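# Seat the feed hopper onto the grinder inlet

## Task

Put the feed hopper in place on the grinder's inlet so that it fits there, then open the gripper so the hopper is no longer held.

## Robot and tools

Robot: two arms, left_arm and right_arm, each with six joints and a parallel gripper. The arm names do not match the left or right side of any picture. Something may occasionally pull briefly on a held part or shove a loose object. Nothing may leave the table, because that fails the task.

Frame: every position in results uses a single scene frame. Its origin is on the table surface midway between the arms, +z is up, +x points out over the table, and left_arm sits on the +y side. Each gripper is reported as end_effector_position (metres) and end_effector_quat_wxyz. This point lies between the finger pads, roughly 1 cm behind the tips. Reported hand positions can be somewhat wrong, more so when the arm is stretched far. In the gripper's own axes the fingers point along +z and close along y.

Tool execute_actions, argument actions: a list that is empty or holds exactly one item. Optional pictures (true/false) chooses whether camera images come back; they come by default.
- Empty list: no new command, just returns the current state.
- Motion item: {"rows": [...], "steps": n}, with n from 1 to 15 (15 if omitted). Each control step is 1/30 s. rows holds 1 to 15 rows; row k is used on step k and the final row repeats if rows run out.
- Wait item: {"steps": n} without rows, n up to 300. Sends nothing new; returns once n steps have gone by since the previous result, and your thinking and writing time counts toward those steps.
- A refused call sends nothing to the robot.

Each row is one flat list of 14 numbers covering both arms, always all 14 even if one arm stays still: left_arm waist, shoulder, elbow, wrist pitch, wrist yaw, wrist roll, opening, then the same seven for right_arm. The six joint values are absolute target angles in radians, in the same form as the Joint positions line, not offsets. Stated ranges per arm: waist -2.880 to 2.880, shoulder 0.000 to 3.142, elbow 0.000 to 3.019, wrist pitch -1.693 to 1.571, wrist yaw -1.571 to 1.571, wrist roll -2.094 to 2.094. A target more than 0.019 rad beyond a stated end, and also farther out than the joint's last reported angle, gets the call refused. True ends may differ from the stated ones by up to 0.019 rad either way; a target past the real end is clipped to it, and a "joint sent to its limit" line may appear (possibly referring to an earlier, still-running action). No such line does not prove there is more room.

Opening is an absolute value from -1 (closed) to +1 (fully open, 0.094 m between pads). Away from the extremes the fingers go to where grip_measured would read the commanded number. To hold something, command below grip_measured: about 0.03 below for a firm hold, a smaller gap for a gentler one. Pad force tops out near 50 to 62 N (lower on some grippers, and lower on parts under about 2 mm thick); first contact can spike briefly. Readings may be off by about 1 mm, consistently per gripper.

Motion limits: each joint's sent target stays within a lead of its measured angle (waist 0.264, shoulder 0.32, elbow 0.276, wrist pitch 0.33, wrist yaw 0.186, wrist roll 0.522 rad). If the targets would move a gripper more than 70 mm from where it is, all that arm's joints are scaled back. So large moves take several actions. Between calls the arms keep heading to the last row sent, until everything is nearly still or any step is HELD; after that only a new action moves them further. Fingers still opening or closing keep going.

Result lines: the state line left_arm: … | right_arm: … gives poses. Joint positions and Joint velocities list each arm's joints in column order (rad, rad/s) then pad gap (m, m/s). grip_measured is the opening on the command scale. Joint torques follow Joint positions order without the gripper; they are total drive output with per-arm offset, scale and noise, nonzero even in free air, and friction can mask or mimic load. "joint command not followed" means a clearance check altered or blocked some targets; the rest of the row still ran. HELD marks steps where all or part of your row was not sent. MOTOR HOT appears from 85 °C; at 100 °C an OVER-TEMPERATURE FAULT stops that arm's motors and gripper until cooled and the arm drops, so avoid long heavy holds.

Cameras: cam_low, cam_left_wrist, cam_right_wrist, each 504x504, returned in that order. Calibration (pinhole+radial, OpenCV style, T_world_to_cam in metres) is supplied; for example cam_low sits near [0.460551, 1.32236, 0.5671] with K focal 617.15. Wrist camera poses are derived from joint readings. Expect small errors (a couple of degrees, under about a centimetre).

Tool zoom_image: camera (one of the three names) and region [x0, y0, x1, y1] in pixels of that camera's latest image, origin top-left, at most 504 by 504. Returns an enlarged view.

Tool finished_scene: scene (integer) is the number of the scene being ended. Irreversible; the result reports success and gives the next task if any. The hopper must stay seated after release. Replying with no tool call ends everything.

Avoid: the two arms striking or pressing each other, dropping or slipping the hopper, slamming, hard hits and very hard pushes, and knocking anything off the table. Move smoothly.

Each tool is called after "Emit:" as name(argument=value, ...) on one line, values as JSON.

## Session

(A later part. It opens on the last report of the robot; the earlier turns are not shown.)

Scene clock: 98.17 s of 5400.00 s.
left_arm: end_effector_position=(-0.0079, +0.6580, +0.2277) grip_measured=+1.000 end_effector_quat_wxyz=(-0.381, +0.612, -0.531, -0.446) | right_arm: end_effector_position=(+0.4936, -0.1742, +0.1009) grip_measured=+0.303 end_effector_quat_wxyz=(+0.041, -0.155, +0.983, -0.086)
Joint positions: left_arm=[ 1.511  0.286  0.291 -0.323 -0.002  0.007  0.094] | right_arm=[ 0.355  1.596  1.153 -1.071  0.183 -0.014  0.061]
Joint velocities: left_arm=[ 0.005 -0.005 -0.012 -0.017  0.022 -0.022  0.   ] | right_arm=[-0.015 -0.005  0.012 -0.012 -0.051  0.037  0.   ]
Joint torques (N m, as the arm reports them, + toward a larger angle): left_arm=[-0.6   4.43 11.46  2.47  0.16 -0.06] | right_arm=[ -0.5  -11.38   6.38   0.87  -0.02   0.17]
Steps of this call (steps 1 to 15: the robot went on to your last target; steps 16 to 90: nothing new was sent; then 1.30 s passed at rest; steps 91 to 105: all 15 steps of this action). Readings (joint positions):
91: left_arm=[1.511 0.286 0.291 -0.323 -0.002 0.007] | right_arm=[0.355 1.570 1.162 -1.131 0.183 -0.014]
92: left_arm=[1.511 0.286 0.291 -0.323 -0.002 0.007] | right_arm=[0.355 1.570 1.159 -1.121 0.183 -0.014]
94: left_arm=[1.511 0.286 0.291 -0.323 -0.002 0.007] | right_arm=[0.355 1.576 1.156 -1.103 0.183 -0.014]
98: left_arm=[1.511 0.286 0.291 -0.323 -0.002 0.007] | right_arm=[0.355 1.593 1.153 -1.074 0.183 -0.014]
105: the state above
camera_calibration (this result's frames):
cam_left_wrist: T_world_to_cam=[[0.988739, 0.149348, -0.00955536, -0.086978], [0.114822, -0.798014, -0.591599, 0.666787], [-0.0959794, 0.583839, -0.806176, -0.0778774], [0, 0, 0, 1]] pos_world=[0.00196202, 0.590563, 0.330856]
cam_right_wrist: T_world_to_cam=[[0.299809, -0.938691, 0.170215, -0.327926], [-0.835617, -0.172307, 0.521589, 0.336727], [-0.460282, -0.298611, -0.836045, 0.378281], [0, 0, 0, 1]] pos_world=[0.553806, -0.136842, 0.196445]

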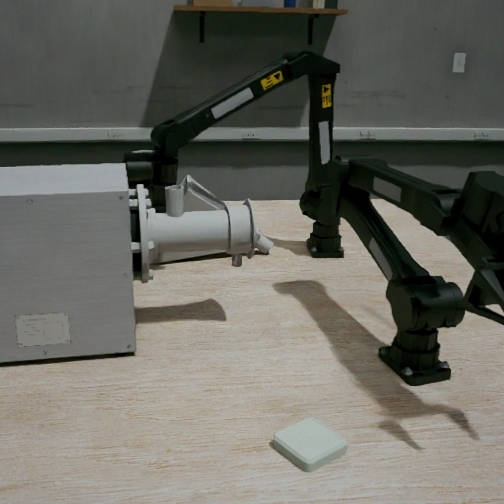

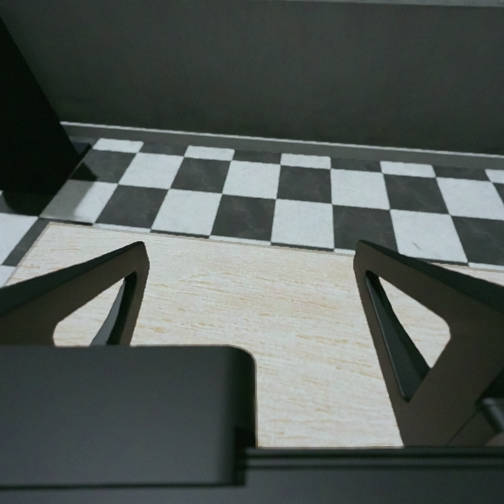

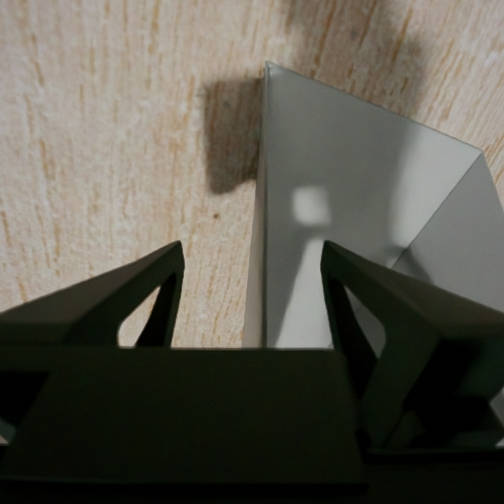

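Emit:
execute_actions(actions=[{"rows":[[1.5,0.3,0.3,-0.3,0,0,1,0.35,1.55,1.3,-1.3,0.18,0,1],[1.5,0.3,0.3,-0.3,0,0,1,0.35,1.55,1.3,-1.3,0.18,0,1],[1.5,0.3,0.3,-0.3,0,0,1,0.35,1.55,1.3,-1.3,0.18,0,1],[1.5,0.3,0.3,-0.3,0,0,1,0.35,1.55,1.3,-1.3,0.18,0,1],[1.5,0.3,0.3,-0.3,0,0,1,0.35,1.55,1.3,-1.3,0.18,0,1],[1.5,0.3,0.3,-0.3,0,0,1,0.35,1.45,1.45,-1.5,0.18,0,1]],"steps":15}], pictures=false)

Emit:
execute_actions(actions=[{"rows":[[1.5,0.3,0.3,-0.3,0,0,1,0.2,1.0,1.2,-1.35,0,0,1]],"steps":13}], pictures=false)

Emit:
execute_actions(actions=[{"rows":[[1.5,0.3,0.3,-0.3,0,0,1,0.12,0.5,0.8,-1.2,0,0,1]],"steps":13}], pictures=false)

Emit:
execute_actions(actions=[{"rows":[[1.5,0.3,0.3,-0.3,0,0,1,0.12,0.307,0.37,-0.97,0,0,1]],"steps":15}], pictures=false)

Emit:
execute_actions(actions=[{"steps":20}])

Scene clock: 112.80 s of 5400.00 s.
left_arm: end_effector_position=(-0.0079, +0.6580, +0.2277) grip_measured=+1.000 end_effector_quat_wxyz=(-0.381, +0.612, -0.531, -0.446) | right_arm: end_effector_position=(+0.4767, -0.1792, +0.2691) grip_measured=+1.000 end_effector_quat_wxyz=(+0.054, -0.153, +0.983, -0.083)
Joint positions: left_arm=[ 1.511  0.286  0.291 -0.323 -0.002  0.007  0.094] | right_arm=[ 0.355  1.437  1.427 -1.479  0.181 -0.014  0.094]
Joint velocities: left_arm=[-0.005 -0.005 -0.012  0.002 -0.022  0.022  0.   ] | right_arm=[-0.005 -0.317  0.149 -0.081 -0.037  0.007  0.   ]
Joint torques (N m, as the arm reports them, + toward a larger angle): left_arm=[-0.65  4.43 11.45  2.48  0.16 -0.07] | right_arm=[-0.3  -9.96 10.31 -0.21  0.06  0.17]
Steps of this call (steps 1 to 15: the robot went on to your last target; steps 16 to 90: nothing new was sent; then 11.13 s passed at rest; steps 91 to 105: all 15 steps of this action). Readings (joint positions):
91: left_arm=[1.511 0.286 0.291 -0.323 -0.002 0.007] | right_arm=[0.355 1.595 1.168 -1.108 0.181 -0.014]
92: left_arm=[1.511 0.286 0.291 -0.323 -0.002 0.007] | right_arm=[0.355 1.596 1.190 -1.176 0.181 -0.014]
94: left_arm=[1.511 0.286 0.291 -0.323 -0.002 0.007] | right_arm=[0.355 1.583 1.232 -1.251 0.181 -0.014]
98: left_arm=[1.511 0.286 0.291 -0.323 -0.002 0.007] | right_arm=[0.355 1.543 1.310 -1.364 0.181 -0.014]
105: the state above

Scene clock: 113.23 s of 5400.00 s.
left_arm: end_effector_position=(-0.0079, +0.6580, +0.2277) grip_measured=+1.000 end_effector_quat_wxyz=(-0.381, +0.612, -0.531, -0.446) | right_arm: end_effector_position=(+0.3738, -0.2360, +0.3584) grip_measured=+1.000 end_effector_quat_wxyz=(+0.232, -0.073, +0.970, +0.013)
Joint positions: left_arm=[ 1.511  0.286  0.291 -0.323 -0.002  0.007  0.094] | right_arm=[ 0.19   0.932  1.204 -1.373  0.003 -0.013  0.094]
Joint velocities: left_arm=[-0.015 -0.005 -0.012 -0.007  0.037  0.037  0.   ] | right_arm=[ 0.034  0.103 -0.002  0.017 -0.066 -0.081  0.   ]
Joint torques (N m, as the arm reports them, + toward a larger angle): left_arm=[-0.6   4.42 11.47  2.49  0.16 -0.07] | right_arm=[ 0.48  0.54  9.48  2.53 -0.2   0.14]
Steps of this call (steps 1 to 13: all 13 steps of this action). Readings (joint positions):
1: left_arm=[1.511 0.286 0.291 -0.323 -0.002 0.007] | right_arm=[0.346 1.410 1.411 -1.458 0.124 -0.014]
2: left_arm=[1.511 0.286 0.291 -0.323 -0.002 0.007] | right_arm=[0.333 1.366 1.365 -1.425 0.075 -0.014]
4: left_arm=[1.511 0.286 0.291 -0.323 -0.002 0.007] | right_arm=[0.289 1.260 1.275 -1.406 0.033 -0.014]
8: left_arm=[1.511 0.286 0.291 -0.323 -0.002 0.007] | right_arm=[0.199 1.037 1.203 -1.382 0.007 -0.013]
13: the state above

Scene clock: 113.67 s of 5400.00 s.
left_arm: end_effector_position=(-0.0079, +0.6580, +0.2277) grip_measured=+1.000 end_effector_quat_wxyz=(-0.381, +0.612, -0.531, -0.446) | right_arm: end_effector_position=(+0.2760, -0.2650, +0.2885) grip_measured=+1.000 end_effector_quat_wxyz=(+0.326, -0.039, +0.945, +0.009)
Joint positions: left_arm=[ 1.511  0.286  0.291 -0.323 -0.002  0.007  0.094] | right_arm=[ 0.122  0.471  0.788 -1.224  0.001 -0.013  0.094]
Joint velocities: left_arm=[-0.015 -0.005 -0.012 -0.002  0.051 -0.051  0.   ] | right_arm=[-0.015  0.278 -0.002  0.046  0.051 -0.022  0.   ]
Joint torques (N m, as the arm reports them, + toward a larger angle): left_arm=[-0.62  4.33 11.44  2.47  0.16 -0.06] | right_arm=[-0.1   1.64 10.91  2.87 -0.08  0.14]
Steps of this call (steps 1 to 13: all 13 steps of this action). Readings (joint positions):
1: left_arm=[1.511 0.286 0.291 -0.323 -0.002 0.007] | right_arm=[0.187 0.914 1.175 -1.337 0.001 -0.013]
2: left_arm=[1.511 0.286 0.291 -0.323 -0.002 0.007] | right_arm=[0.178 0.871 1.107 -1.283 0.001 -0.013]
4: left_arm=[1.511 0.286 0.291 -0.323 -0.002 0.007] | right_arm=[0.151 0.741 0.956 -1.248 0.001 -0.013]
8: left_arm=[1.511 0.286 0.291 -0.323 -0.002 0.007] | right_arm=[0.122 0.483 0.786 -1.240 0.001 -0.013]
13: the state above

Scene clock: 114.17 s of 5400.00 s.
left_arm: end_effector_position=(-0.0079, +0.6580, +0.2277) grip_measured=+1.000 end_effector_quat_wxyz=(-0.381, +0.612, -0.531, -0.446) | right_arm: end_effector_position=(+0.2504, -0.2668, +0.1188) grip_measured=+1.000 end_effector_quat_wxyz=(+0.297, -0.040, +0.954, +0.008)
Joint positions: left_arm=[ 1.511  0.286  0.291 -0.323 -0.002  0.007  0.094] | right_arm=[ 0.122  0.314  0.338 -0.992  0.001 -0.013  0.094]
Joint velocities: left_arm=[ 0.005 -0.015  0.017 -0.012  0.007 -0.051  0.   ] | right_arm=[-0.005 -0.015 -0.017  0.037 -0.051 -0.081  0.   ]
Joint torques (N m, as the arm reports them, + toward a larger angle): left_arm=[-0.6   4.41 11.46  2.44  0.16 -0.07] | right_arm=[-0.14  0.66 12.95  2.71 -0.09  0.14]
Steps of this call (steps 1 to 15: all 15 steps of this action). Readings (joint positions):
1: left_arm=[1.511 0.286 0.291 -0.323 -0.002 0.007] | right_arm=[0.122 0.465 0.760 -1.175 0.001 -0.013]
2: left_arm=[1.511 0.286 0.291 -0.323 -0.002 0.007] | right_arm=[0.122 0.435 0.701 -1.097 0.001 -0.013]
4: left_arm=[1.511 0.286 0.291 -0.323 -0.002 0.007] | right_arm=[0.122 0.369 0.567 -1.041 0.001 -0.013]
8: left_arm=[1.511 0.286 0.291 -0.323 -0.002 0.007] | right_arm=[0.122 0.314 0.361 -1.012 0.001 -0.013]
15: the state above

Scene clock: 114.83 s of 5400.00 s.
left_arm: end_effector_position=(-0.0079, +0.6580, +0.2277) grip_measured=+1.000 end_effector_quat_wxyz=(-0.381, +0.612, -0.531, -0.446) | right_arm: end_effector_position=(+0.2505, -0.2667, +0.1189) grip_measured=+1.000 end_effector_quat_wxyz=(+0.297, -0.040, +0.954, +0.008)
Joint positions: left_arm=[ 1.511  0.286  0.291 -0.323 -0.002  0.007  0.094] | right_arm=[ 0.122  0.314  0.338 -0.991  0.001 -0.013  0.094]
Joint velocities: left_arm=[-0.005 -0.005  0.012 -0.002 -0.037  0.022  0.   ] | right_arm=[-0.005 -0.015 -0.007 -0.012  0.037  0.037  0.   ]
Joint torques (N m, as the arm reports them, + toward a larger angle): left_arm=[-0.64  4.34 11.44  2.45  0.16 -0.08] | right_arm=[-0.12  0.94 12.85  2.74 -0.08  0.14]
Steps of this call (steps 1 to 15: the robot went on to your last target; steps 16 to 20: nothing new was sent). Readings (joint positions):
1: left_arm=[1.511 0.286 0.291 -0.323 -0.002 0.007] | right_arm=[0.122 0.314 0.338 -0.991 0.001 -0.013]
2: left_arm=[1.511 0.286 0.291 -0.323 -0.002 0.007] | right_arm=[0.122 0.314 0.338 -0.991 0.001 -0.013]
4: left_arm=[1.511 0.286 0.291 -0.323 -0.002 0.007] | right_arm=[0.122 0.314 0.338 -0.991 0.001 -0.013]
8: left_arm=[1.511 0.286 0.291 -0.323 -0.002 0.007] | right_arm=[0.122 0.314 0.338 -0.991 0.001 -0.013]
20: the state above
All arms were judged still, so your last target was given up. Only a new action makes them travel on or press farther. Fingers that are still opening or closing keep moving.
camera_calibration (this result's frames):
cam_left_wrist: T_world_to_cam=[[0.988739, 0.149348, -0.00955536, -0.086978], [0.114822, -0.798014, -0.591599, 0.666787], [-0.0959794, 0.583839, -0.806176, -0.0778774], [0, 0, 0, 1]] pos_world=[0.00196202, 0.590563, 0.330856]
cam_right_wrist: T_world_to_cam=[[0.0885028, -0.996075, -0.000957022, -0.287054], [-0.996037, -0.0885078, 0.00872324, 0.231798], [-0.0087737, 0.000181199, -0.999961, 0.239879], [0, 0, 0, 1]] pos_world=[0.258389, -0.265455, 0.237573]

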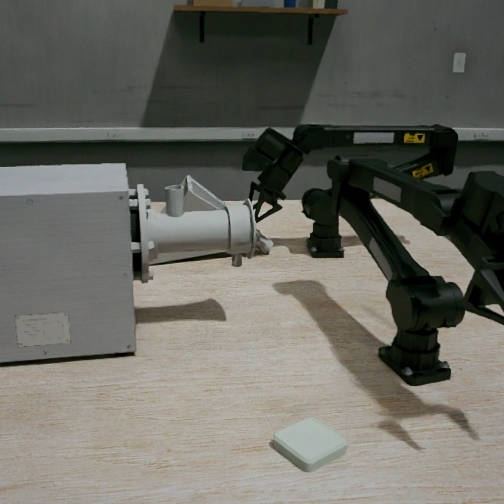

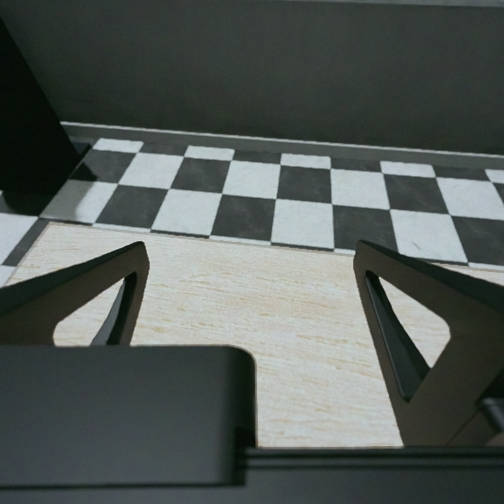

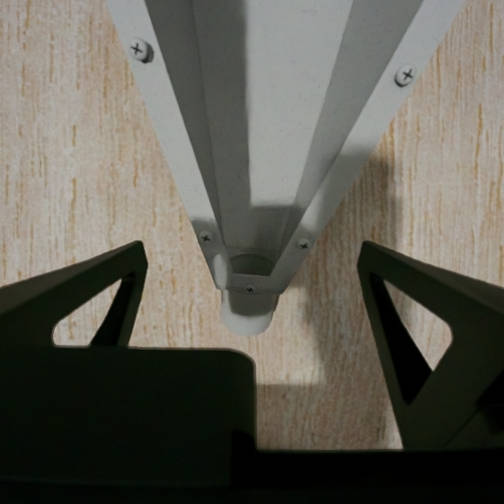

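Emit:
execute_actions(actions=[{"rows":[[1.5,0.3,0.3,-0.3,0,0,1,0.13,0.35,0.35,-0.92,0.042,0.06,1],[1.5,0.3,0.3,-0.3,0,0,1,0.13,0.35,0.35,-0.92,0.042,0.06,1],[1.5,0.3,0.3,-0.3,0,0,1,0.13,0.38,0.34,-0.87,0.042,0.06,1],[1.5,0.3,0.3,-0.3,0,0,1,0.13,0.41,0.325,-0.83,0.042,0.06,1],[1.5,0.3,0.3,-0.3,0,0,1,0.13,0.44,0.31,-0.79,0.042,0.06,1],[1.5,0.3,0.3,-0.3,0,0,1,0.13,0.46,0.30,-0.76,0.042,0.06,1],[1.5,0.3,0.3,-0.3,0,0,1,0.13,0.48,0.29,-0.73,0.042,0.06,1],[1.5,0.3,0.3,-0.3,0,0,1,0.13,0.50,0.28,-0.70,0.042,0.06,1],[1.5,0.3,0.3,-0.3,0,0,1,0.13,0.52,0.27,-0.67,0.042,0.06,1],[1.5,0.3,0.3,-0.3,0,0,1,0.13,0.54,0.265,-0.64,0.042,0.06,1],[1.5,0.3,0.3,-0.3,0,0,1,0.13,0.56,0.26,-0.61,0.042,0.06,1],[1.5,0.3,0.3,-0.3,0,0,1,0.13,0.575,0.255,-0.58,0.042,0.06,1]],"steps":15}], pictures=false)

Emit:
execute_actions(actions=[{"steps":15}])

Scene clock: 122.30 s of 5400.00 s.
left_arm: end_effector_position=(-0.0079, +0.6580, +0.2277) grip_measured=+1.000 end_effector_quat_wxyz=(-0.381, +0.612, -0.531, -0.446) | right_arm: end_effector_position=(+0.2955, -0.2700, +0.0745) grip_measured=+1.000 end_effector_quat_wxyz=(+0.311, -0.007, +0.950, -0.001)
Joint positions: left_arm=[ 1.511  0.286  0.291 -0.323 -0.002  0.007  0.094] | right_arm=[ 0.123  0.576  0.254 -0.616  0.039  0.042  0.094]
Joint velocities: left_arm=[-0.015  0.005 -0.012  0.007  0.007  0.037  0.   ] | right_arm=[ 0.005  0.083 -0.032  0.183 -0.022  0.037  0.   ]
Joint torques (N m, as the arm reports them, + toward a larger angle): left_arm=[-0.58  4.42 11.45  2.46  0.16 -0.06] | right_arm=[ 0.55 -0.44 10.06  2.8   0.13  0.17]
Steps of this call (steps 1 to 90: nothing new was sent; then 3.97 s passed at rest; steps 91 to 105: all 15 steps of this action). Readings (joint positions):
91: left_arm=[1.511 0.286 0.291 -0.323 -0.002 0.007] | right_arm=[0.123 0.316 0.338 -0.983 0.018 -0.005]
92: left_arm=[1.511 0.286 0.291 -0.323 -0.002 0.007] | right_arm=[0.123 0.322 0.338 -0.968 0.032 0.005]
94: left_arm=[1.511 0.286 0.291 -0.323 -0.002 0.007] | right_arm=[0.123 0.345 0.337 -0.917 0.038 0.020]
98: left_arm=[1.511 0.286 0.291 -0.323 -0.002 0.007] | right_arm=[0.123 0.449 0.312 -0.777 0.039 0.034]
105: the state above

Scene clock: 122.80 s of 5400.00 s.
left_arm: end_effector_position=(-0.0079, +0.6580, +0.2277) grip_measured=+1.000 end_effector_quat_wxyz=(-0.381, +0.612, -0.531, -0.446) | right_arm: end_effector_position=(+0.2984, -0.2698, +0.0762) grip_measured=+1.000 end_effector_quat_wxyz=(+0.318, -0.006, +0.948, -0.000)
Joint positions: left_arm=[ 1.511  0.286  0.291 -0.323 -0.002  0.007  0.094] | right_arm=[ 0.123  0.578  0.253 -0.601  0.039  0.045  0.094]
Joint velocities: left_arm=[ 0.005  0.005  0.002  0.007  0.066 -0.051  0.   ] | right_arm=[ 0.005  0.005  0.012 -0.007  0.022 -0.022  0.   ]
Joint torques (N m, as the arm reports them, + toward a larger angle): left_arm=[-0.55  4.34 11.44  2.45  0.15 -0.08] | right_arm=[ 0.57 -0.57  9.81  2.8   0.13  0.16]
Steps of this call (steps 1 to 15: the robot went on to your last target). Readings (joint positions):
1: left_arm=[1.511 0.286 0.291 -0.323 -0.002 0.007] | right_arm=[0.123 0.578 0.253 -0.611 0.039 0.043]
2: left_arm=[1.511 0.286 0.291 -0.323 -0.002 0.007] | right_arm=[0.123 0.578 0.253 -0.608 0.039 0.043]
4: left_arm=[1.511 0.286 0.291 -0.323 -0.002 0.007] | right_arm=[0.123 0.578 0.253 -0.602 0.039 0.044]
8: left_arm=[1.511 0.286 0.291 -0.323 -0.002 0.007] | right_arm=[0.123 0.578 0.253 -0.601 0.039 0.044]
15: the state above
camera_calibration (this result's frames):
cam_left_wrist: T_world_to_cam=[[0.988739, 0.149348, -0.00955536, -0.086978], [0.114822, -0.798014, -0.591599, 0.666787], [-0.0959794, 0.583839, -0.806176, -0.0778774], [0, 0, 0, 1]] pos_world=[0.00196202, 0.590563, 0.330856]
cam_right_wrist: T_world_to_cam=[[0.0203057, -0.999783, -0.00471023, -0.274721], [-0.999209, -0.0201325, -0.0342995, 0.302209], [0.0341972, 0.00540298, -0.9994, 0.186216], [0, 0, 0, 1]] pos_world=[0.30118, -0.269584, 0.195176]

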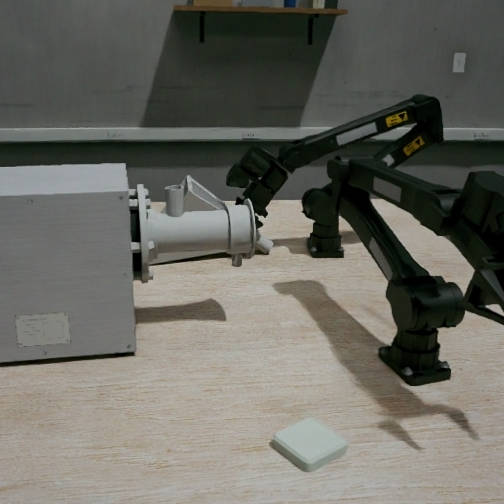

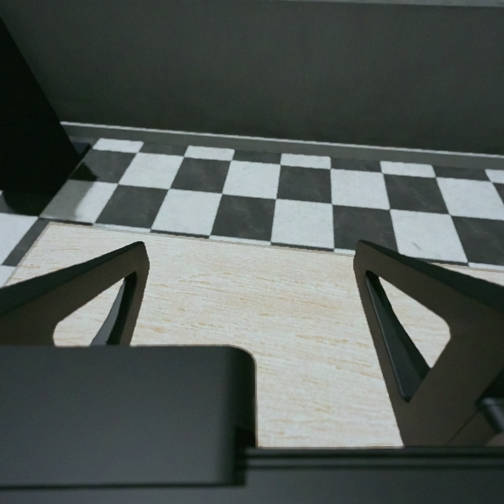

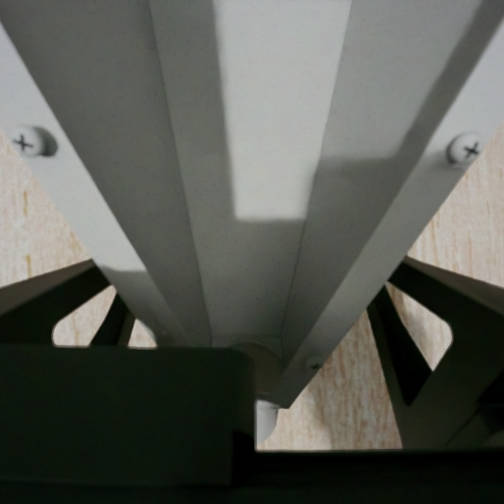

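Good. Close.

Emit:
execute_actions(actions=[{"rows":[[1.5,0.3,0.3,-0.3,0,0,1,0.123,0.575,0.255,-0.58,0.042,0.06,0.7],[1.5,0.3,0.3,-0.3,0,0,1,0.123,0.575,0.255,-0.58,0.042,0.06,0.7],[1.5,0.3,0.3,-0.3,0,0,1,0.123,0.575,0.255,-0.58,0.042,0.06,0.7],[1.5,0.3,0.3,-0.3,0,0,1,0.123,0.575,0.255,-0.58,0.042,0.06,0.6],[1.5,0.3,0.3,-0.3,0,0,1,0.123,0.575,0.255,-0.58,0.042,0.06,0.55],[1.5,0.3,0.3,-0.3,0,0,1,0.123,0.575,0.255,-0.58,0.042,0.06,0.5],[1.5,0.3,0.3,-0.3,0,0,1,0.123,0.575,0.255,-0.58,0.042,0.06,0.45]],"steps":15}])

Scene clock: 125.37 s of 5400.00 s.
left_arm: end_effector_position=(-0.0079, +0.6580, +0.2277) grip_measured=+1.000 end_effector_quat_wxyz=(-0.381, +0.612, -0.531, -0.446) | right_arm: end_effector_position=(+0.2984, -0.2695, +0.0763) grip_measured=+0.786 end_effector_quat_wxyz=(+0.318, -0.006, +0.948, +0.001)
Joint positions: left_arm=[ 1.511  0.286  0.291 -0.323 -0.002  0.007  0.094] | right_arm=[ 0.123  0.578  0.253 -0.601  0.038  0.046  0.084]
Joint velocities: left_arm=[-0.015  0.005  0.017 -0.007 -0.051 -0.051  0.   ] | right_arm=[-0.005  0.005 -0.012  0.002 -0.007 -0.007  0.   ]
Joint torques (N m, as the arm reports them, + toward a larger angle): left_arm=[-0.53  4.39 11.44  2.47  0.15 -0.07] | right_arm=[ 0.05 -0.56  9.82  2.8   0.19  0.14]
Steps of this call (steps 1 to 15: the robot went on to your last target; steps 16 to 62: nothing new was sent; steps 63 to 77: all 15 steps of this action). Readings (joint positions):
63: left_arm=[1.511 0.286 0.291 -0.323 -0.002 0.007] | right_arm=[0.123 0.578 0.253 -0.601 0.039 0.045]
64: left_arm=[1.511 0.286 0.291 -0.323 -0.002 0.007] | right_arm=[0.123 0.578 0.253 -0.601 0.038 0.046]
66: left_arm=[1.511 0.286 0.291 -0.323 -0.002 0.007] | right_arm=[0.123 0.578 0.253 -0.601 0.038 0.046]
70: left_arm=[1.511 0.286 0.291 -0.323 -0.002 0.007] | right_arm=[0.123 0.578 0.253 -0.601 0.038 0.046]
77: the state above
camera_calibration (this result's frames):
cam_left_wrist: T_world_to_cam=[[0.988739, 0.149348, -0.00955536, -0.086978], [0.114822, -0.798014, -0.591599, 0.666787], [-0.0959794, 0.583839, -0.806176, -0.0778774], [0, 0, 0, 1]] pos_world=[0.00196202, 0.590563, 0.330856]
cam_right_wrist: T_world_to_cam=[[0.0201601, -0.999775, -0.00656181, -0.274238], [-0.999201, -0.0199212, -0.0346454, 0.302359], [0.0345069, 0.00725503, -0.999378, 0.186668], [0, 0, 0, 1]] pos_world=[0.301205, -0.269507, 0.195228]

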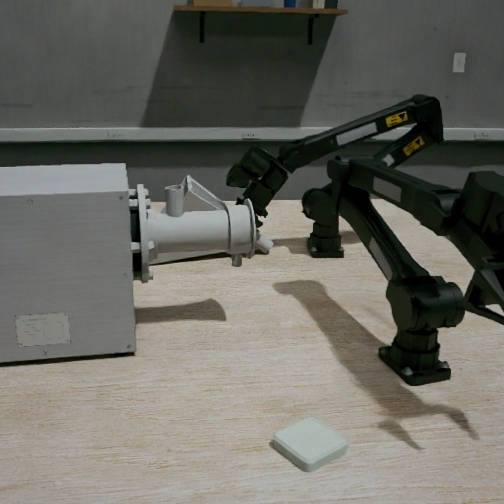

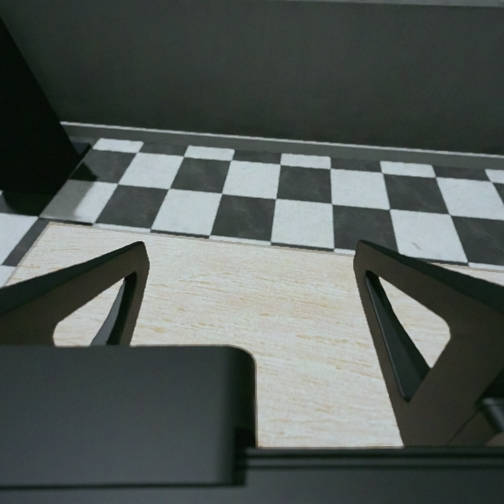

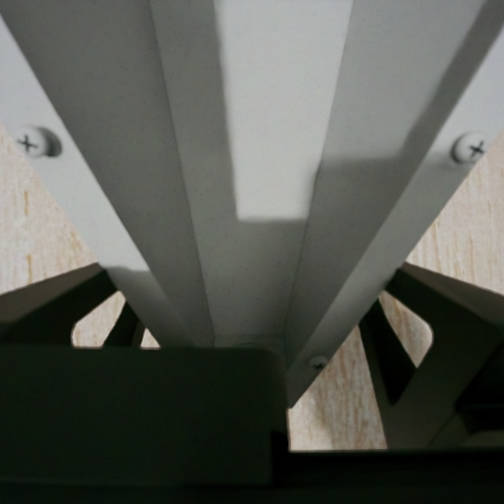

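Emit:
execute_actions(actions=[{"rows":[[1.5,0.3,0.3,-0.3,0,0,1,0.123,0.575,0.29,-0.58,0.042,0.06,0.6],[1.5,0.3,0.3,-0.3,0,0,1,0.123,0.575,0.30,-0.58,0.042,0.06,0.6],[1.5,0.3,0.3,-0.3,0,0,1,0.123,0.575,0.315,-0.58,0.042,0.06,0.6],[1.5,0.3,0.3,-0.3,0,0,1,0.123,0.575,0.33,-0.58,0.042,0.06,0.6],[1.5,0.3,0.3,-0.3,0,0,1,0.123,0.575,0.345,-0.58,0.042,0.06,0.6],[1.5,0.3,0.3,-0.3,0,0,1,0.123,0.575,0.36,-0.58,0.042,0.06,0.6],[1.5,0.3,0.3,-0.3,0,0,1,0.123,0.575,0.38,-0.58,0.042,0.06,0.6],[1.5,0.3,0.3,-0.3,0,0,1,0.123,0.575,0.40,-0.58,0.042,0.06,0.6],[1.5,0.3,0.3,-0.3,0,0,1,0.123,0.575,0.42,-0.58,0.042,0.06,0.6],[1.5,0.3,0.3,-0.3,0,0,1,0.123,0.575,0.44,-0.58,0.042,0.06,0.6],[1.5,0.3,0.3,-0.3,0,0,1,0.123,0.575,0.46,-0.58,0.042,0.06,0.6],[1.5,0.3,0.3,-0.3,0,0,1,0.123,0.575,0.48,-0.58,0.042,0.06,0.6],[1.5,0.3,0.3,-0.3,0,0,1,0.123,0.575,0.50,-0.58,0.042,0.06,0.6]],"steps":15}], pictures=false)

Emit:
execute_actions(actions=[{"steps":12}])

Scene clock: 129.53 s of 5400.00 s.
left_arm: end_effector_position=(-0.0079, +0.6580, +0.2277) grip_measured=+1.000 end_effector_quat_wxyz=(-0.381, +0.612, -0.531, -0.446) | right_arm: end_effector_position=(+0.3186, -0.2681, +0.1089) grip_measured=+0.782 end_effector_quat_wxyz=(+0.345, -0.005, +0.939, +0.003)
Joint positions: left_arm=[ 1.511  0.286  0.291 -0.323 -0.002  0.007  0.094] | right_arm=[ 0.123  0.589  0.321 -0.601  0.038  0.046  0.084]
Joint velocities: left_arm=[ 0.005  0.005 -0.022 -0.017 -0.022  0.007  0.   ] | right_arm=[-0.015  0.024  0.247  0.022 -0.051  0.037 -0.004]
Joint torques (N m, as the arm reports them, + toward a larger angle): left_arm=[-0.59  4.35 11.45  2.46  0.16 -0.07] | right_arm=[-0.01 -1.44 18.38  2.57  0.13  0.11]
Steps of this call (steps 1 to 15: the robot went on to your last target; steps 16 to 90: nothing new was sent; then 0.67 s passed at rest; steps 91 to 105: all 15 steps of this action). Readings (joint positions):
91: left_arm=[1.511 0.286 0.291 -0.323 -0.002 0.007] | right_arm=[0.123 0.578 0.253 -0.601 0.038 0.046]
92: left_arm=[1.511 0.286 0.291 -0.323 -0.002 0.007] | right_arm=[0.123 0.578 0.253 -0.601 0.038 0.046]
94: left_arm=[1.511 0.286 0.291 -0.323 -0.002 0.007] | right_arm=[0.123 0.578 0.255 -0.601 0.038 0.046]
98: left_arm=[1.511 0.286 0.291 -0.323 -0.002 0.007] | right_arm=[0.123 0.581 0.264 -0.601 0.038 0.046]
105: the state above

Scene clock: 129.93 s of 5400.00 s.
left_arm: end_effector_position=(-0.0079, +0.6580, +0.2277) grip_measured=+1.000 end_effector_quat_wxyz=(-0.381, +0.612, -0.531, -0.446) | right_arm: end_effector_position=(+0.3398, -0.2664, +0.1516) grip_measured=+0.748 end_effector_quat_wxyz=(+0.382, -0.004, +0.924, +0.006)
Joint positions: left_arm=[ 1.511  0.286  0.291 -0.323 -0.002  0.007  0.094] | right_arm=[ 0.123  0.589  0.401 -0.601  0.037  0.047  0.082]
Joint velocities: left_arm=[-0.005 -0.005  0.007 -0.002  0.022 -0.037  0.   ] | right_arm=[-0.005 -0.005  0.071  0.002  0.007 -0.022 -0.003]
Joint torques (N m, as the arm reports them, + toward a larger angle): left_arm=[-0.59  4.28 11.46  2.48  0.16 -0.07] | right_arm=[ 0.01 -2.25 18.22  2.99  0.2   0.14]
Steps of this call (steps 1 to 12: the robot went on to your last target). Readings (joint positions):
1: left_arm=[1.511 0.286 0.291 -0.323 -0.002 0.007] | right_arm=[0.123 0.589 0.331 -0.601 0.038 0.046]
2: left_arm=[1.511 0.286 0.291 -0.323 -0.002 0.007] | right_arm=[0.123 0.589 0.339 -0.601 0.038 0.046]
4: left_arm=[1.511 0.286 0.291 -0.323 -0.002 0.007] | right_arm=[0.123 0.589 0.355 -0.601 0.037 0.046]
8: left_arm=[1.511 0.286 0.291 -0.323 -0.002 0.007] | right_arm=[0.123 0.589 0.383 -0.601 0.037 0.047]
12: the state above
camera_calibration (this result's frames):
cam_left_wrist: T_world_to_cam=[[0.988739, 0.149348, -0.00955536, -0.086978], [0.114822, -0.798014, -0.591599, 0.666787], [-0.0959794, 0.583839, -0.806176, -0.0778774], [0, 0, 0, 1]] pos_world=[0.00196202, 0.590563, 0.330856]
cam_right_wrist: T_world_to_cam=[[0.0212451, -0.999665, -0.0147638, -0.270595], [-0.985305, -0.0184321, -0.169804, 0.362545], [0.169475, 0.0181544, -0.985367, 0.215445], [0, 0, 0, 1]] pos_world=[0.326453, -0.267733, 0.269859]

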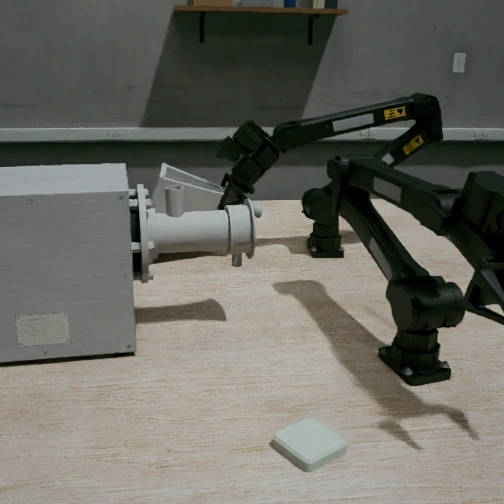

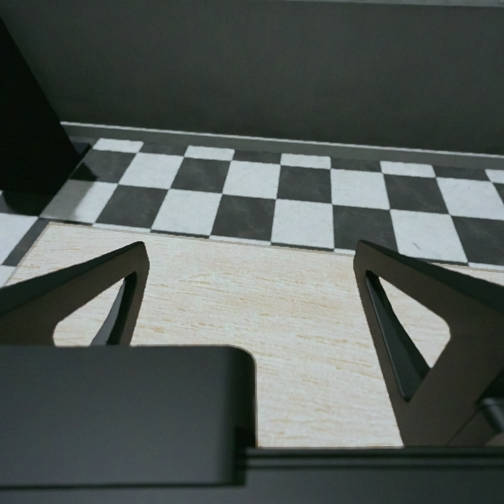

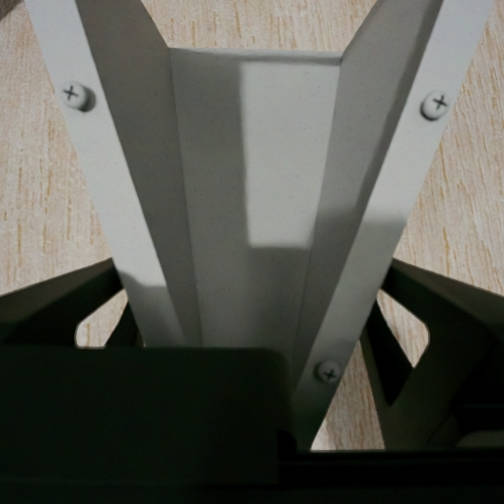

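Emit:
execute_actions(actions=[{"rows":[[1.5,0.3,0.3,-0.3,0,0,1,0.123,0.575,0.42,-0.58,0.042,0.06,0.6],[1.5,0.3,0.3,-0.3,0,0,1,0.123,0.575,0.40,-0.58,0.042,0.06,0.6],[1.5,0.3,0.3,-0.3,0,0,1,0.123,0.575,0.39,-0.58,0.042,0.06,0.6],[1.5,0.3,0.3,-0.3,0,0,1,0.123,0.575,0.38,-0.58,0.042,0.06,0.6],[1.5,0.3,0.3,-0.3,0,0,1,0.123,0.575,0.37,-0.58,0.042,0.06,0.6],[1.5,0.3,0.3,-0.3,0,0,1,0.123,0.575,0.36,-0.58,0.042,0.06,0.6],[1.5,0.3,0.3,-0.3,0,0,1,0.123,0.575,0.35,-0.58,0.042,0.06,0.6],[1.5,0.3,0.3,-0.3,0,0,1,0.123,0.575,0.34,-0.58,0.042,0.06,0.6],[1.5,0.3,0.3,-0.3,0,0,1,0.123,0.575,0.33,-0.58,0.042,0.06,0.6],[1.5,0.3,0.3,-0.3,0,0,1,0.123,0.575,0.32,-0.58,0.042,0.06,0.6],[1.5,0.3,0.3,-0.3,0,0,1,0.123,0.575,0.31,-0.58,0.042,0.06,0.6],[1.5,0.3,0.3,-0.3,0,0,1,0.123,0.575,0.30,-0.58,0.042,0.06,0.6],[1.5,0.3,0.3,-0.3,0,0,1,0.123,0.575,0.29,-0.58,0.042,0.06,0.6],[1.5,0.3,0.3,-0.3,0,0,1,0.123,0.575,0.28,-0.58,0.042,0.06,0.6],[1.5,0.3,0.3,-0.3,0,0,1,0.123,0.575,0.27,-0.58,0.042,0.06,0.6]],"steps":15}], pictures=false)

Emit:
execute_actions(actions=[{"steps":15}])

Scene clock: 143.53 s of 5400.00 s.
left_arm: end_effector_position=(-0.0079, +0.6580, +0.2277) grip_measured=+1.000 end_effector_quat_wxyz=(-0.381, +0.612, -0.531, -0.446) | right_arm: end_effector_position=(+0.2995, -0.2693, +0.0764) grip_measured=+0.698 end_effector_quat_wxyz=(+0.315, -0.002, +0.949, +0.002)
Joint positions: left_arm=[ 1.511  0.286  0.291 -0.323 -0.002  0.007  0.094] | right_arm=[ 0.123  0.589  0.259 -0.601  0.037  0.055  0.08 ]
Joint velocities: left_arm=[-0.005  0.005 -0.012  0.007 -0.022  0.037  0.   ] | right_arm=[-0.024 -0.005 -0.266 -0.007  0.037  0.022 -0.005]
Joint torques (N m, as the arm reports them, + toward a larger angle): left_arm=[-0.61  4.36 11.45  2.48  0.16 -0.07] | right_arm=[ 0.05 -1.91 11.98  2.91  0.2   0.07]
Steps of this call (steps 1 to 30: the robot went on to your last target; steps 31 to 90: nothing new was sent; then 10.10 s passed at rest; steps 91 to 105: all 15 steps of this action). Readings (joint positions):
91: left_arm=[1.511 0.286 0.291 -0.323 -0.002 0.007] | right_arm=[0.123 0.589 0.401 -0.601 0.037 0.047]
92: left_arm=[1.511 0.286 0.291 -0.323 -0.002 0.007] | right_arm=[0.123 0.589 0.397 -0.601 0.037 0.047]
94: left_arm=[1.511 0.286 0.291 -0.323 -0.002 0.007] | right_arm=[0.123 0.589 0.383 -0.601 0.037 0.049]
98: left_arm=[1.511 0.286 0.291 -0.323 -0.002 0.007] | right_arm=[0.123 0.589 0.335 -0.601 0.037 0.054]
105: the state above

Scene clock: 144.03 s of 5400.00 s.
left_arm: end_effector_position=(-0.0079, +0.6580, +0.2277) grip_measured=+1.000 end_effector_quat_wxyz=(-0.381, +0.612, -0.531, -0.446) | right_arm: end_effector_position=(+0.2972, -0.2696, +0.0730) grip_measured=+0.673 end_effector_quat_wxyz=(+0.312, -0.002, +0.950, +0.002)
Joint positions: left_arm=[ 1.511  0.286  0.291 -0.323 -0.002  0.007  0.094] | right_arm=[ 0.123  0.588  0.252 -0.601  0.038  0.055  0.079]
Joint velocities: left_arm=[-0.005 -0.024  0.017 -0.007 -0.037  0.081  0.   ] | right_arm=[ 0.005  0.005  0.012 -0.012  0.022 -0.051  0.001]
Joint torques (N m, as the arm reports them, + toward a larger angle): left_arm=[-0.53  4.38 11.42  2.47  0.17 -0.07] | right_arm=[ 0.04 -1.48 11.18  2.78  0.2   0.07]
Steps of this call (steps 1 to 15: the robot went on to your last target). Readings (joint positions):
1: left_arm=[1.511 0.286 0.291 -0.323 -0.002 0.007] | right_arm=[0.123 0.589 0.252 -0.601 0.038 0.055]
2: left_arm=[1.511 0.286 0.291 -0.323 -0.002 0.007] | right_arm=[0.123 0.588 0.252 -0.601 0.038 0.055]
4: left_arm=[1.511 0.286 0.291 -0.323 -0.002 0.007] | right_arm=[0.123 0.588 0.252 -0.601 0.038 0.055]
8: left_arm=[1.511 0.286 0.291 -0.323 -0.002 0.007] | right_arm=[0.123 0.588 0.252 -0.601 0.038 0.055]
15: the state above
All arms were judged still, so your last target was given up. Only a new action makes them travel on or press farther. Fingers that are still opening or closing keep moving.
camera_calibration (this result's frames):
cam_left_wrist: T_world_to_cam=[[0.988739, 0.149348, -0.00955536, -0.086978], [0.114822, -0.798014, -0.591599, 0.666787], [-0.0959794, 0.583839, -0.806176, -0.0778774], [0, 0, 0, 1]] pos_world=[0.00196202, 0.590563, 0.330856]
cam_right_wrist: T_world_to_cam=[[0.0127133, -0.999855, -0.0113687, -0.271778], [-0.999669, -0.012455, -0.0225059, 0.302323], [0.0223611, 0.0116511, -0.999682, 0.1882], [0, 0, 0, 1]] pos_world=[0.30147, -0.270165, 0.191854]

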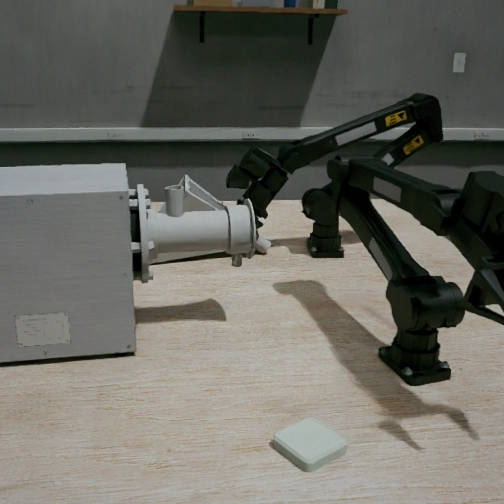

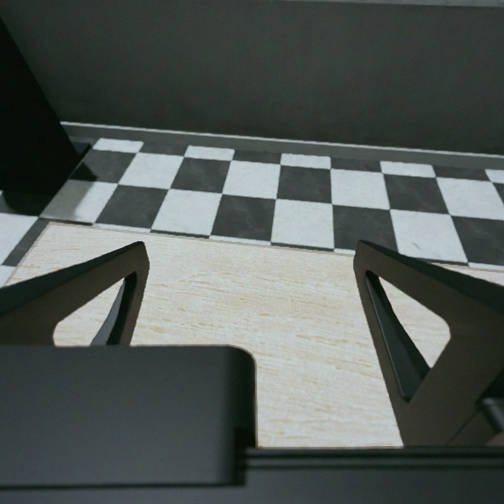

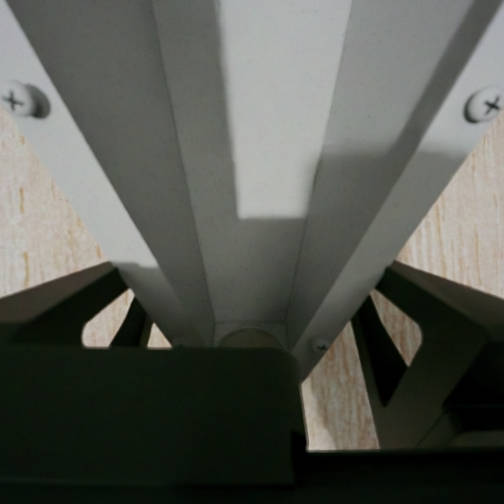

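Emit:
execute_actions(actions=[{"rows":[[1.5,0.3,0.3,-0.3,0,0,1,0.123,0.575,0.27,-0.58,0.042,0.06,1],[1.5,0.3,0.3,-0.3,0,0,1,0.123,0.575,0.27,-0.58,0.042,0.06,1],[1.5,0.3,0.3,-0.3,0,0,1,0.123,0.575,0.27,-0.58,0.042,0.06,1],[1.5,0.3,0.3,-0.3,0,0,1,0.123,0.575,0.27,-0.58,0.042,0.06,1],[1.5,0.3,0.3,-0.3,0,0,1,0.123,0.5,0.31,-0.7,0.042,0.06,1],[1.5,0.3,0.3,-0.3,0,0,1,0.123,0.45,0.34,-0.78,0.042,0.06,1],[1.5,0.3,0.3,-0.3,0,0,1,0.123,0.4,0.37,-0.86,0.042,0.06,1],[1.5,0.3,0.3,-0.3,0,0,1,0.123,0.35,0.40,-0.93,0.042,0.06,1],[1.5,0.3,0.3,-0.3,0,0,1,0.123,0.31,0.45,-1.0,0.042,0.06,1]],"steps":15}], pictures=false)

Emit:
execute_actions(actions=[{"rows":[[1.5,0.3,0.3,-0.3,0,0,1,0.2,0.5,0.95,-1.3,0.1,0.1,0.4]],"steps":15}], pictures=false)

Emit:
execute_actions(actions=[{"rows":[[1.5,0.3,0.3,-0.3,0,0,1,0.35,1.1,1.4,-1.6,0.165,0.11,0.4]],"steps":15}], pictures=false)

Emit:
execute_actions(actions=[{"rows":[[1.5,0.3,0.3,-0.3,0,0,1,0.35,1.55,1.62,-1.67,0.165,0.11,0.4]],"steps":15}], pictures=false)

Emit:
execute_actions(actions=[{"rows":[[1.5,0.3,0.3,-0.3,0,0,1,0.35,1.69,1.55,-1.68,0.165,0.11,0.4]],"steps":15}])

Scene clock: 151.30 s of 5400.00 s.
left_arm: end_effector_position=(-0.0079, +0.6580, +0.2277) grip_measured=+1.000 end_effector_quat_wxyz=(-0.381, +0.612, -0.531, -0.446) | right_arm: end_effector_position=(+0.2700, -0.2718, +0.1769) grip_measured=+1.000 end_effector_quat_wxyz=(+0.361, -0.000, +0.932, +0.005)
Joint positions: left_arm=[ 1.511  0.286  0.291 -0.323 -0.002  0.007  0.094] | right_arm=[ 0.123  0.296  0.434 -0.971  0.039  0.055  0.094]
Joint velocities: left_arm=[ 0.005  0.005 -0.002  0.002  0.007  0.022  0.   ] | right_arm=[ 0.005 -0.005  0.139 -0.046 -0.066  0.007  0.   ]
Joint torques (N m, as the arm reports them, + toward a larger angle): left_arm=[-0.6   4.43 11.45  2.47  0.16 -0.07] | right_arm=[ 0.08  2.88 10.89  0.76  0.12  0.07]
Steps of this call (steps 1 to 90: nothing new was sent; then 3.77 s passed at rest; steps 91 to 105: all 15 steps of this action). Readings (joint positions):
91: left_arm=[1.511 0.286 0.291 -0.323 -0.002 0.007] | right_arm=[0.123 0.588 0.252 -0.601 0.038 0.055]
92: left_arm=[1.511 0.286 0.291 -0.323 -0.002 0.007] | right_arm=[0.123 0.587 0.252 -0.600 0.039 0.055]
94: left_arm=[1.511 0.286 0.291 -0.323 -0.002 0.007] | right_arm=[0.123 0.586 0.252 -0.598 0.039 0.055]
98: left_arm=[1.511 0.286 0.291 -0.323 -0.002 0.007] | right_arm=[0.123 0.478 0.290 -0.786 0.039 0.055]
105: the state above

Scene clock: 151.80 s of 5400.00 s.
left_arm: end_effector_position=(-0.0079, +0.6580, +0.2277) grip_measured=+1.000 end_effector_quat_wxyz=(-0.381, +0.612, -0.531, -0.446) | right_arm: end_effector_position=(+0.2784, -0.2652, +0.3540) grip_measured=+0.403 end_effector_quat_wxyz=(+0.364, -0.009, +0.931, -0.005)
Joint positions: left_arm=[ 1.511  0.286  0.291 -0.323 -0.002  0.007  0.094] | right_arm=[ 0.192  0.497  0.942 -1.276  0.097  0.082  0.066]
Joint velocities: left_arm=[-0.005 -0.005  0.017  0.007 -0.037  0.066  0.   ] | right_arm=[-0.015  0.015  0.022 -0.134 -0.022  0.11  -0.   ]
Joint torques (N m, as the arm reports them, + toward a larger angle): left_arm=[-0.58  4.43 11.43  2.43  0.16 -0.07] | right_arm=[ 0.68  0.78 10.11  1.17  0.14  0.2 ]
Steps of this call (steps 1 to 15: all 15 steps of this action). Readings (joint positions):
1: left_arm=[1.511 0.286 0.291 -0.323 -0.002 0.007] | right_arm=[0.130 0.313 0.464 -1.036 0.067 0.060]
2: left_arm=[1.511 0.286 0.291 -0.323 -0.002 0.007] | right_arm=[0.146 0.357 0.515 -1.138 0.085 0.065]
4: left_arm=[1.511 0.286 0.291 -0.323 -0.002 0.007] | right_arm=[0.175 0.444 0.622 -1.216 0.091 0.069]
8: left_arm=[1.511 0.286 0.291 -0.323 -0.002 0.007] | right_arm=[0.191 0.507 0.806 -1.254 0.094 0.073]
15: the state above

Scene clock: 152.30 s of 5400.00 s.
left_arm: end_effector_position=(-0.0079, +0.6580, +0.2277) grip_measured=+1.000 end_effector_quat_wxyz=(-0.381, +0.612, -0.531, -0.446) | right_arm: end_effector_position=(+0.3944, -0.2044, +0.3508) grip_measured=+0.403 end_effector_quat_wxyz=(+0.120, -0.091, +0.987, -0.059)
Joint positions: left_arm=[ 1.511  0.286  0.291 -0.323 -0.002  0.007  0.094] | right_arm=[ 0.347  1.154  1.377 -1.581  0.162  0.093  0.066]
Joint velocities: left_arm=[-0.015 -0.005  0.002  0.007  0.022  0.051  0.   ] | right_arm=[-0.015 -0.181  0.012 -0.022  0.022 -0.007 -0.   ]
Joint torques (N m, as the arm reports them, + toward a larger angle): left_arm=[-0.53  4.4  11.46  2.51  0.16 -0.07] | right_arm=[  0.66 -12.35  11.36   0.15   0.23   0.17]
Steps of this call (steps 1 to 15: all 15 steps of this action). Readings (joint positions):
1: left_arm=[1.511 0.286 0.291 -0.323 -0.002 0.007] | right_arm=[0.206 0.524 0.970 -1.345 0.131 0.086]
2: left_arm=[1.511 0.286 0.291 -0.323 -0.002 0.007] | right_arm=[0.243 0.582 1.034 -1.450 0.152 0.088]
4: left_arm=[1.511 0.286 0.291 -0.323 -0.002 0.007] | right_arm=[0.310 0.728 1.175 -1.527 0.158 0.089]
8: left_arm=[1.511 0.286 0.291 -0.323 -0.002 0.007] | right_arm=[0.347 1.005 1.378 -1.560 0.162 0.091]
15: the state above

Scene clock: 152.80 s of 5400.00 s.
left_arm: end_effector_position=(-0.0079, +0.6580, +0.2277) grip_measured=+1.000 end_effector_quat_wxyz=(-0.381, +0.612, -0.531, -0.446) | right_arm: end_effector_position=(+0.4972, -0.1731, +0.2652) grip_measured=+0.403 end_effector_quat_wxyz=(-0.023, -0.103, +0.991, -0.087)
Joint positions: left_arm=[ 1.511  0.286  0.291 -0.323 -0.002  0.007  0.094] | right_arm=[ 0.347  1.596  1.597 -1.651  0.162  0.094  0.066]
Joint velocities: left_arm=[-0.005 -0.005 -0.002 -0.012  0.007 -0.022  0.   ] | right_arm=[ 0.005 -0.103  0.007 -0.056  0.007 -0.022  0.   ]
Joint torques (N m, as the arm reports them, + toward a larger angle): left_arm=[-0.57  4.39 11.43  2.47  0.16 -0.07] | right_arm=[  0.33 -18.28  10.93  -0.5    0.22   0.16]
Steps of this call (steps 1 to 15: all 15 steps of this action). Readings (joint positions):
1: left_arm=[1.511 0.286 0.291 -0.323 -0.002 0.007] | right_arm=[0.347 1.165 1.393 -1.596 0.162 0.094]
2: left_arm=[1.511 0.286 0.291 -0.323 -0.002 0.007] | right_arm=[0.347 1.192 1.436 -1.621 0.162 0.094]
4: left_arm=[1.511 0.286 0.291 -0.323 -0.002 0.007] | right_arm=[0.347 1.279 1.525 -1.632 0.162 0.094]
8: left_arm=[1.511 0.286 0.291 -0.323 -0.002 0.007] | right_arm=[0.347 1.458 1.597 -1.641 0.162 0.094]
15: the state above

Scene clock: 153.30 s of 5400.00 s.
left_arm: end_effector_position=(-0.0079, +0.6580, +0.2277) grip_measured=+1.000 end_effector_quat_wxyz=(-0.381, +0.612, -0.531, -0.446) | right_arm: end_effector_position=(+0.4893, -0.1756, +0.2068) grip_measured=+0.403 end_effector_quat_wxyz=(-0.102, -0.108, +0.984, -0.102)
Joint positions: left_arm=[ 1.511  0.286  0.291 -0.323 -0.002  0.007  0.094] | right_arm=[ 0.347  1.689  1.544 -1.666  0.163  0.095  0.066]
Joint velocities: left_arm=[-0.015 -0.015 -0.002  0.002 -0.022  0.037  0.   ] | right_arm=[-0.015 -0.005  0.007  0.002 -0.081  0.037  0.001]
Joint torques (N m, as the arm reports them, + toward a larger angle): left_arm=[-0.64  4.34 11.47  2.46  0.16 -0.07] | right_arm=[  0.33 -15.58   9.07  -0.78   0.19   0.17]
Steps of this call (steps 1 to 15: all 15 steps of this action). Readings (joint positions):
1: left_arm=[1.511 0.286 0.291 -0.323 -0.002 0.007] | right_arm=[0.347 1.596 1.595 -1.654 0.163 0.094]
2: left_arm=[1.511 0.286 0.291 -0.323 -0.002 0.007] | right_arm=[0.347 1.598 1.592 -1.659 0.163 0.095]
4: left_arm=[1.511 0.286 0.291 -0.323 -0.002 0.007] | right_arm=[0.347 1.615 1.576 -1.664 0.163 0.095]
8: left_arm=[1.511 0.286 0.291 -0.323 -0.002 0.007] | right_arm=[0.347 1.669 1.552 -1.666 0.163 0.095]
15: the state above
camera_calibration (this result's frames):
cam_left_wrist: T_world_to_cam=[[0.988739, 0.149348, -0.00955536, -0.086978], [0.114822, -0.798014, -0.591599, 0.666787], [-0.0959794, 0.583839, -0.806176, -0.0778774], [0, 0, 0, 1]] pos_world=[0.00196202, 0.590563, 0.330856]
cam_right_wrist: T_world_to_cam=[[0.233543, -0.957855, 0.167244, -0.316359], [-0.67801, -0.0371334, 0.734114, 0.180298], [-0.696965, -0.28484, -0.658108, 0.545871], [0, 0, 0, 1]] pos_world=[0.57658, -0.140845, 0.279792]

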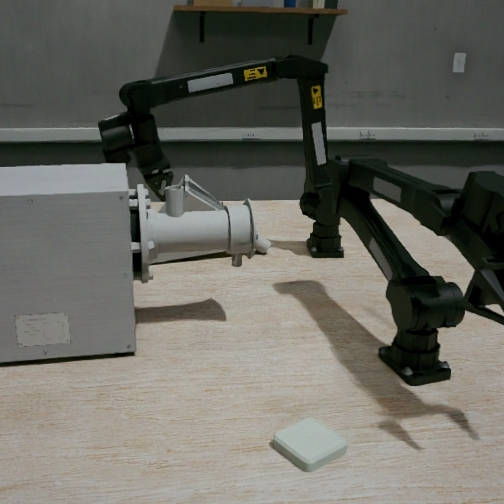

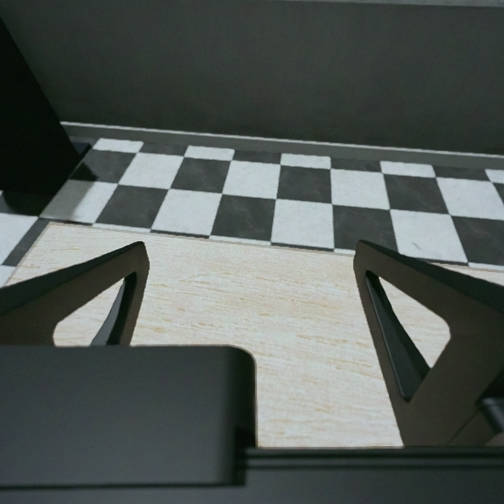

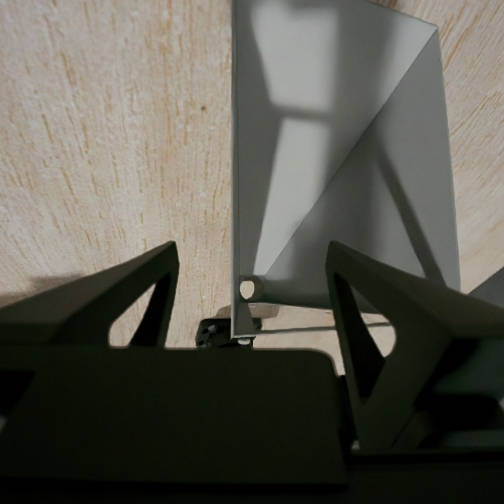

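Emit:
execute_actions(actions=[{"rows":[[1.5,0.3,0.3,-0.3,0,0,1,0.35,1.695,1.525,-1.68,0.165,0.11,0.4],[1.5,0.3,0.3,-0.3,0,0,1,0.35,1.70,1.505,-1.68,0.165,0.11,0.4],[1.5,0.3,0.3,-0.3,0,0,1,0.35,1.705,1.485,-1.68,0.165,0.11,0.4],[1.5,0.3,0.3,-0.3,0,0,1,0.35,1.71,1.465,-1.66,0.165,0.11,0.4],[1.5,0.3,0.3,-0.3,0,0,1,0.35,1.715,1.445,-1.64,0.165,0.11,0.4],[1.5,0.3,0.3,-0.3,0,0,1,0.35,1.722,1.425,-1.62,0.165,0.11,0.4],[1.5,0.3,0.3,-0.3,0,0,1,0.35,1.73,1.405,-1.60,0.165,0.11,0.4],[1.5,0.3,0.3,-0.3,0,0,1,0.35,1.738,1.385,-1.58,0.165,0.11,0.4],[1.5,0.3,0.3,-0.3,0,0,1,0.35,1.745,1.365,-1.565,0.165,0.11,0.4]],"steps":15}])

Scene clock: 156.17 s of 5400.00 s.
left_arm: end_effector_position=(-0.0079, +0.6580, +0.2277) grip_measured=+1.000 end_effector_quat_wxyz=(-0.381, +0.612, -0.531, -0.446) | right_arm: end_effector_position=(+0.4520, -0.1869, +0.1273) grip_measured=+0.403 end_effector_quat_wxyz=(-0.172, -0.113, +0.972, -0.115)
Joint positions: left_arm=[ 1.511  0.286  0.291 -0.323 -0.002  0.007  0.094] | right_arm=[ 0.347  1.736  1.36  -1.581  0.163  0.095  0.066]
Joint velocities: left_arm=[ 0.005 -0.005  0.002 -0.002  0.007 -0.022  0.   ] | right_arm=[-0.005  0.063 -0.002  0.037 -0.081 -0.051  0.001]
Joint torques (N m, as the arm reports them, + toward a larger angle): left_arm=[-0.56  4.4  11.44  2.47  0.16 -0.07] | right_arm=[  0.28 -15.02   8.35   0.31   0.19   0.18]
Steps of this call (steps 1 to 15: the robot went on to your last target; steps 16 to 71: nothing new was sent; steps 72 to 86: all 15 steps of this action). Readings (joint positions):
72: left_arm=[1.511 0.286 0.291 -0.323 -0.002 0.007] | right_arm=[0.347 1.689 1.542 -1.666 0.163 0.095]
73: left_arm=[1.511 0.286 0.291 -0.323 -0.002 0.007] | right_arm=[0.347 1.689 1.537 -1.666 0.163 0.095]
75: left_arm=[1.511 0.286 0.291 -0.323 -0.002 0.007] | right_arm=[0.347 1.689 1.513 -1.666 0.163 0.095]
79: left_arm=[1.511 0.286 0.291 -0.323 -0.002 0.007] | right_arm=[0.347 1.692 1.425 -1.629 0.163 0.095]
86: the state above
camera_calibration (this result's frames):
cam_left_wrist: T_world_to_cam=[[0.988739, 0.149348, -0.00955536, -0.086978], [0.114822, -0.798014, -0.591599, 0.666787], [-0.0959794, 0.583839, -0.806176, -0.0778774], [0, 0, 0, 1]] pos_world=[0.00196202, 0.590563, 0.330856]
cam_right_wrist: T_world_to_cam=[[0.257211, -0.950662, 0.173446, -0.315353], [-0.569929, -0.00428574, 0.821683, 0.159092], [-0.7804, -0.310198, -0.542912, 0.482644], [0, 0, 0, 1]] pos_world=[0.548438, -0.149397, 0.186006]

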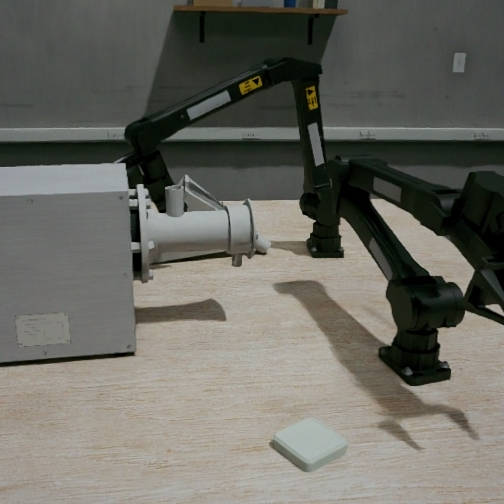

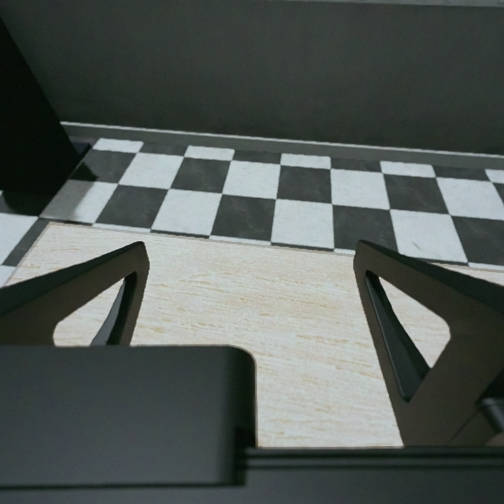

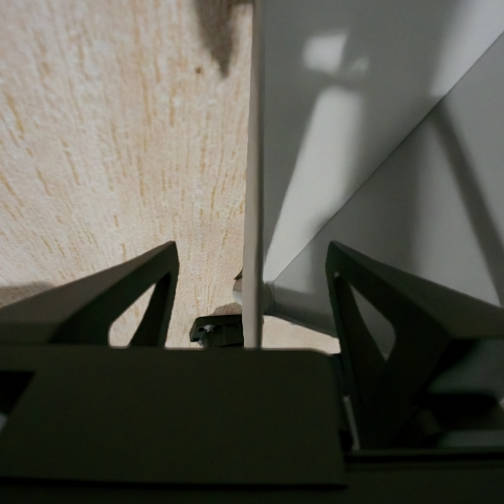

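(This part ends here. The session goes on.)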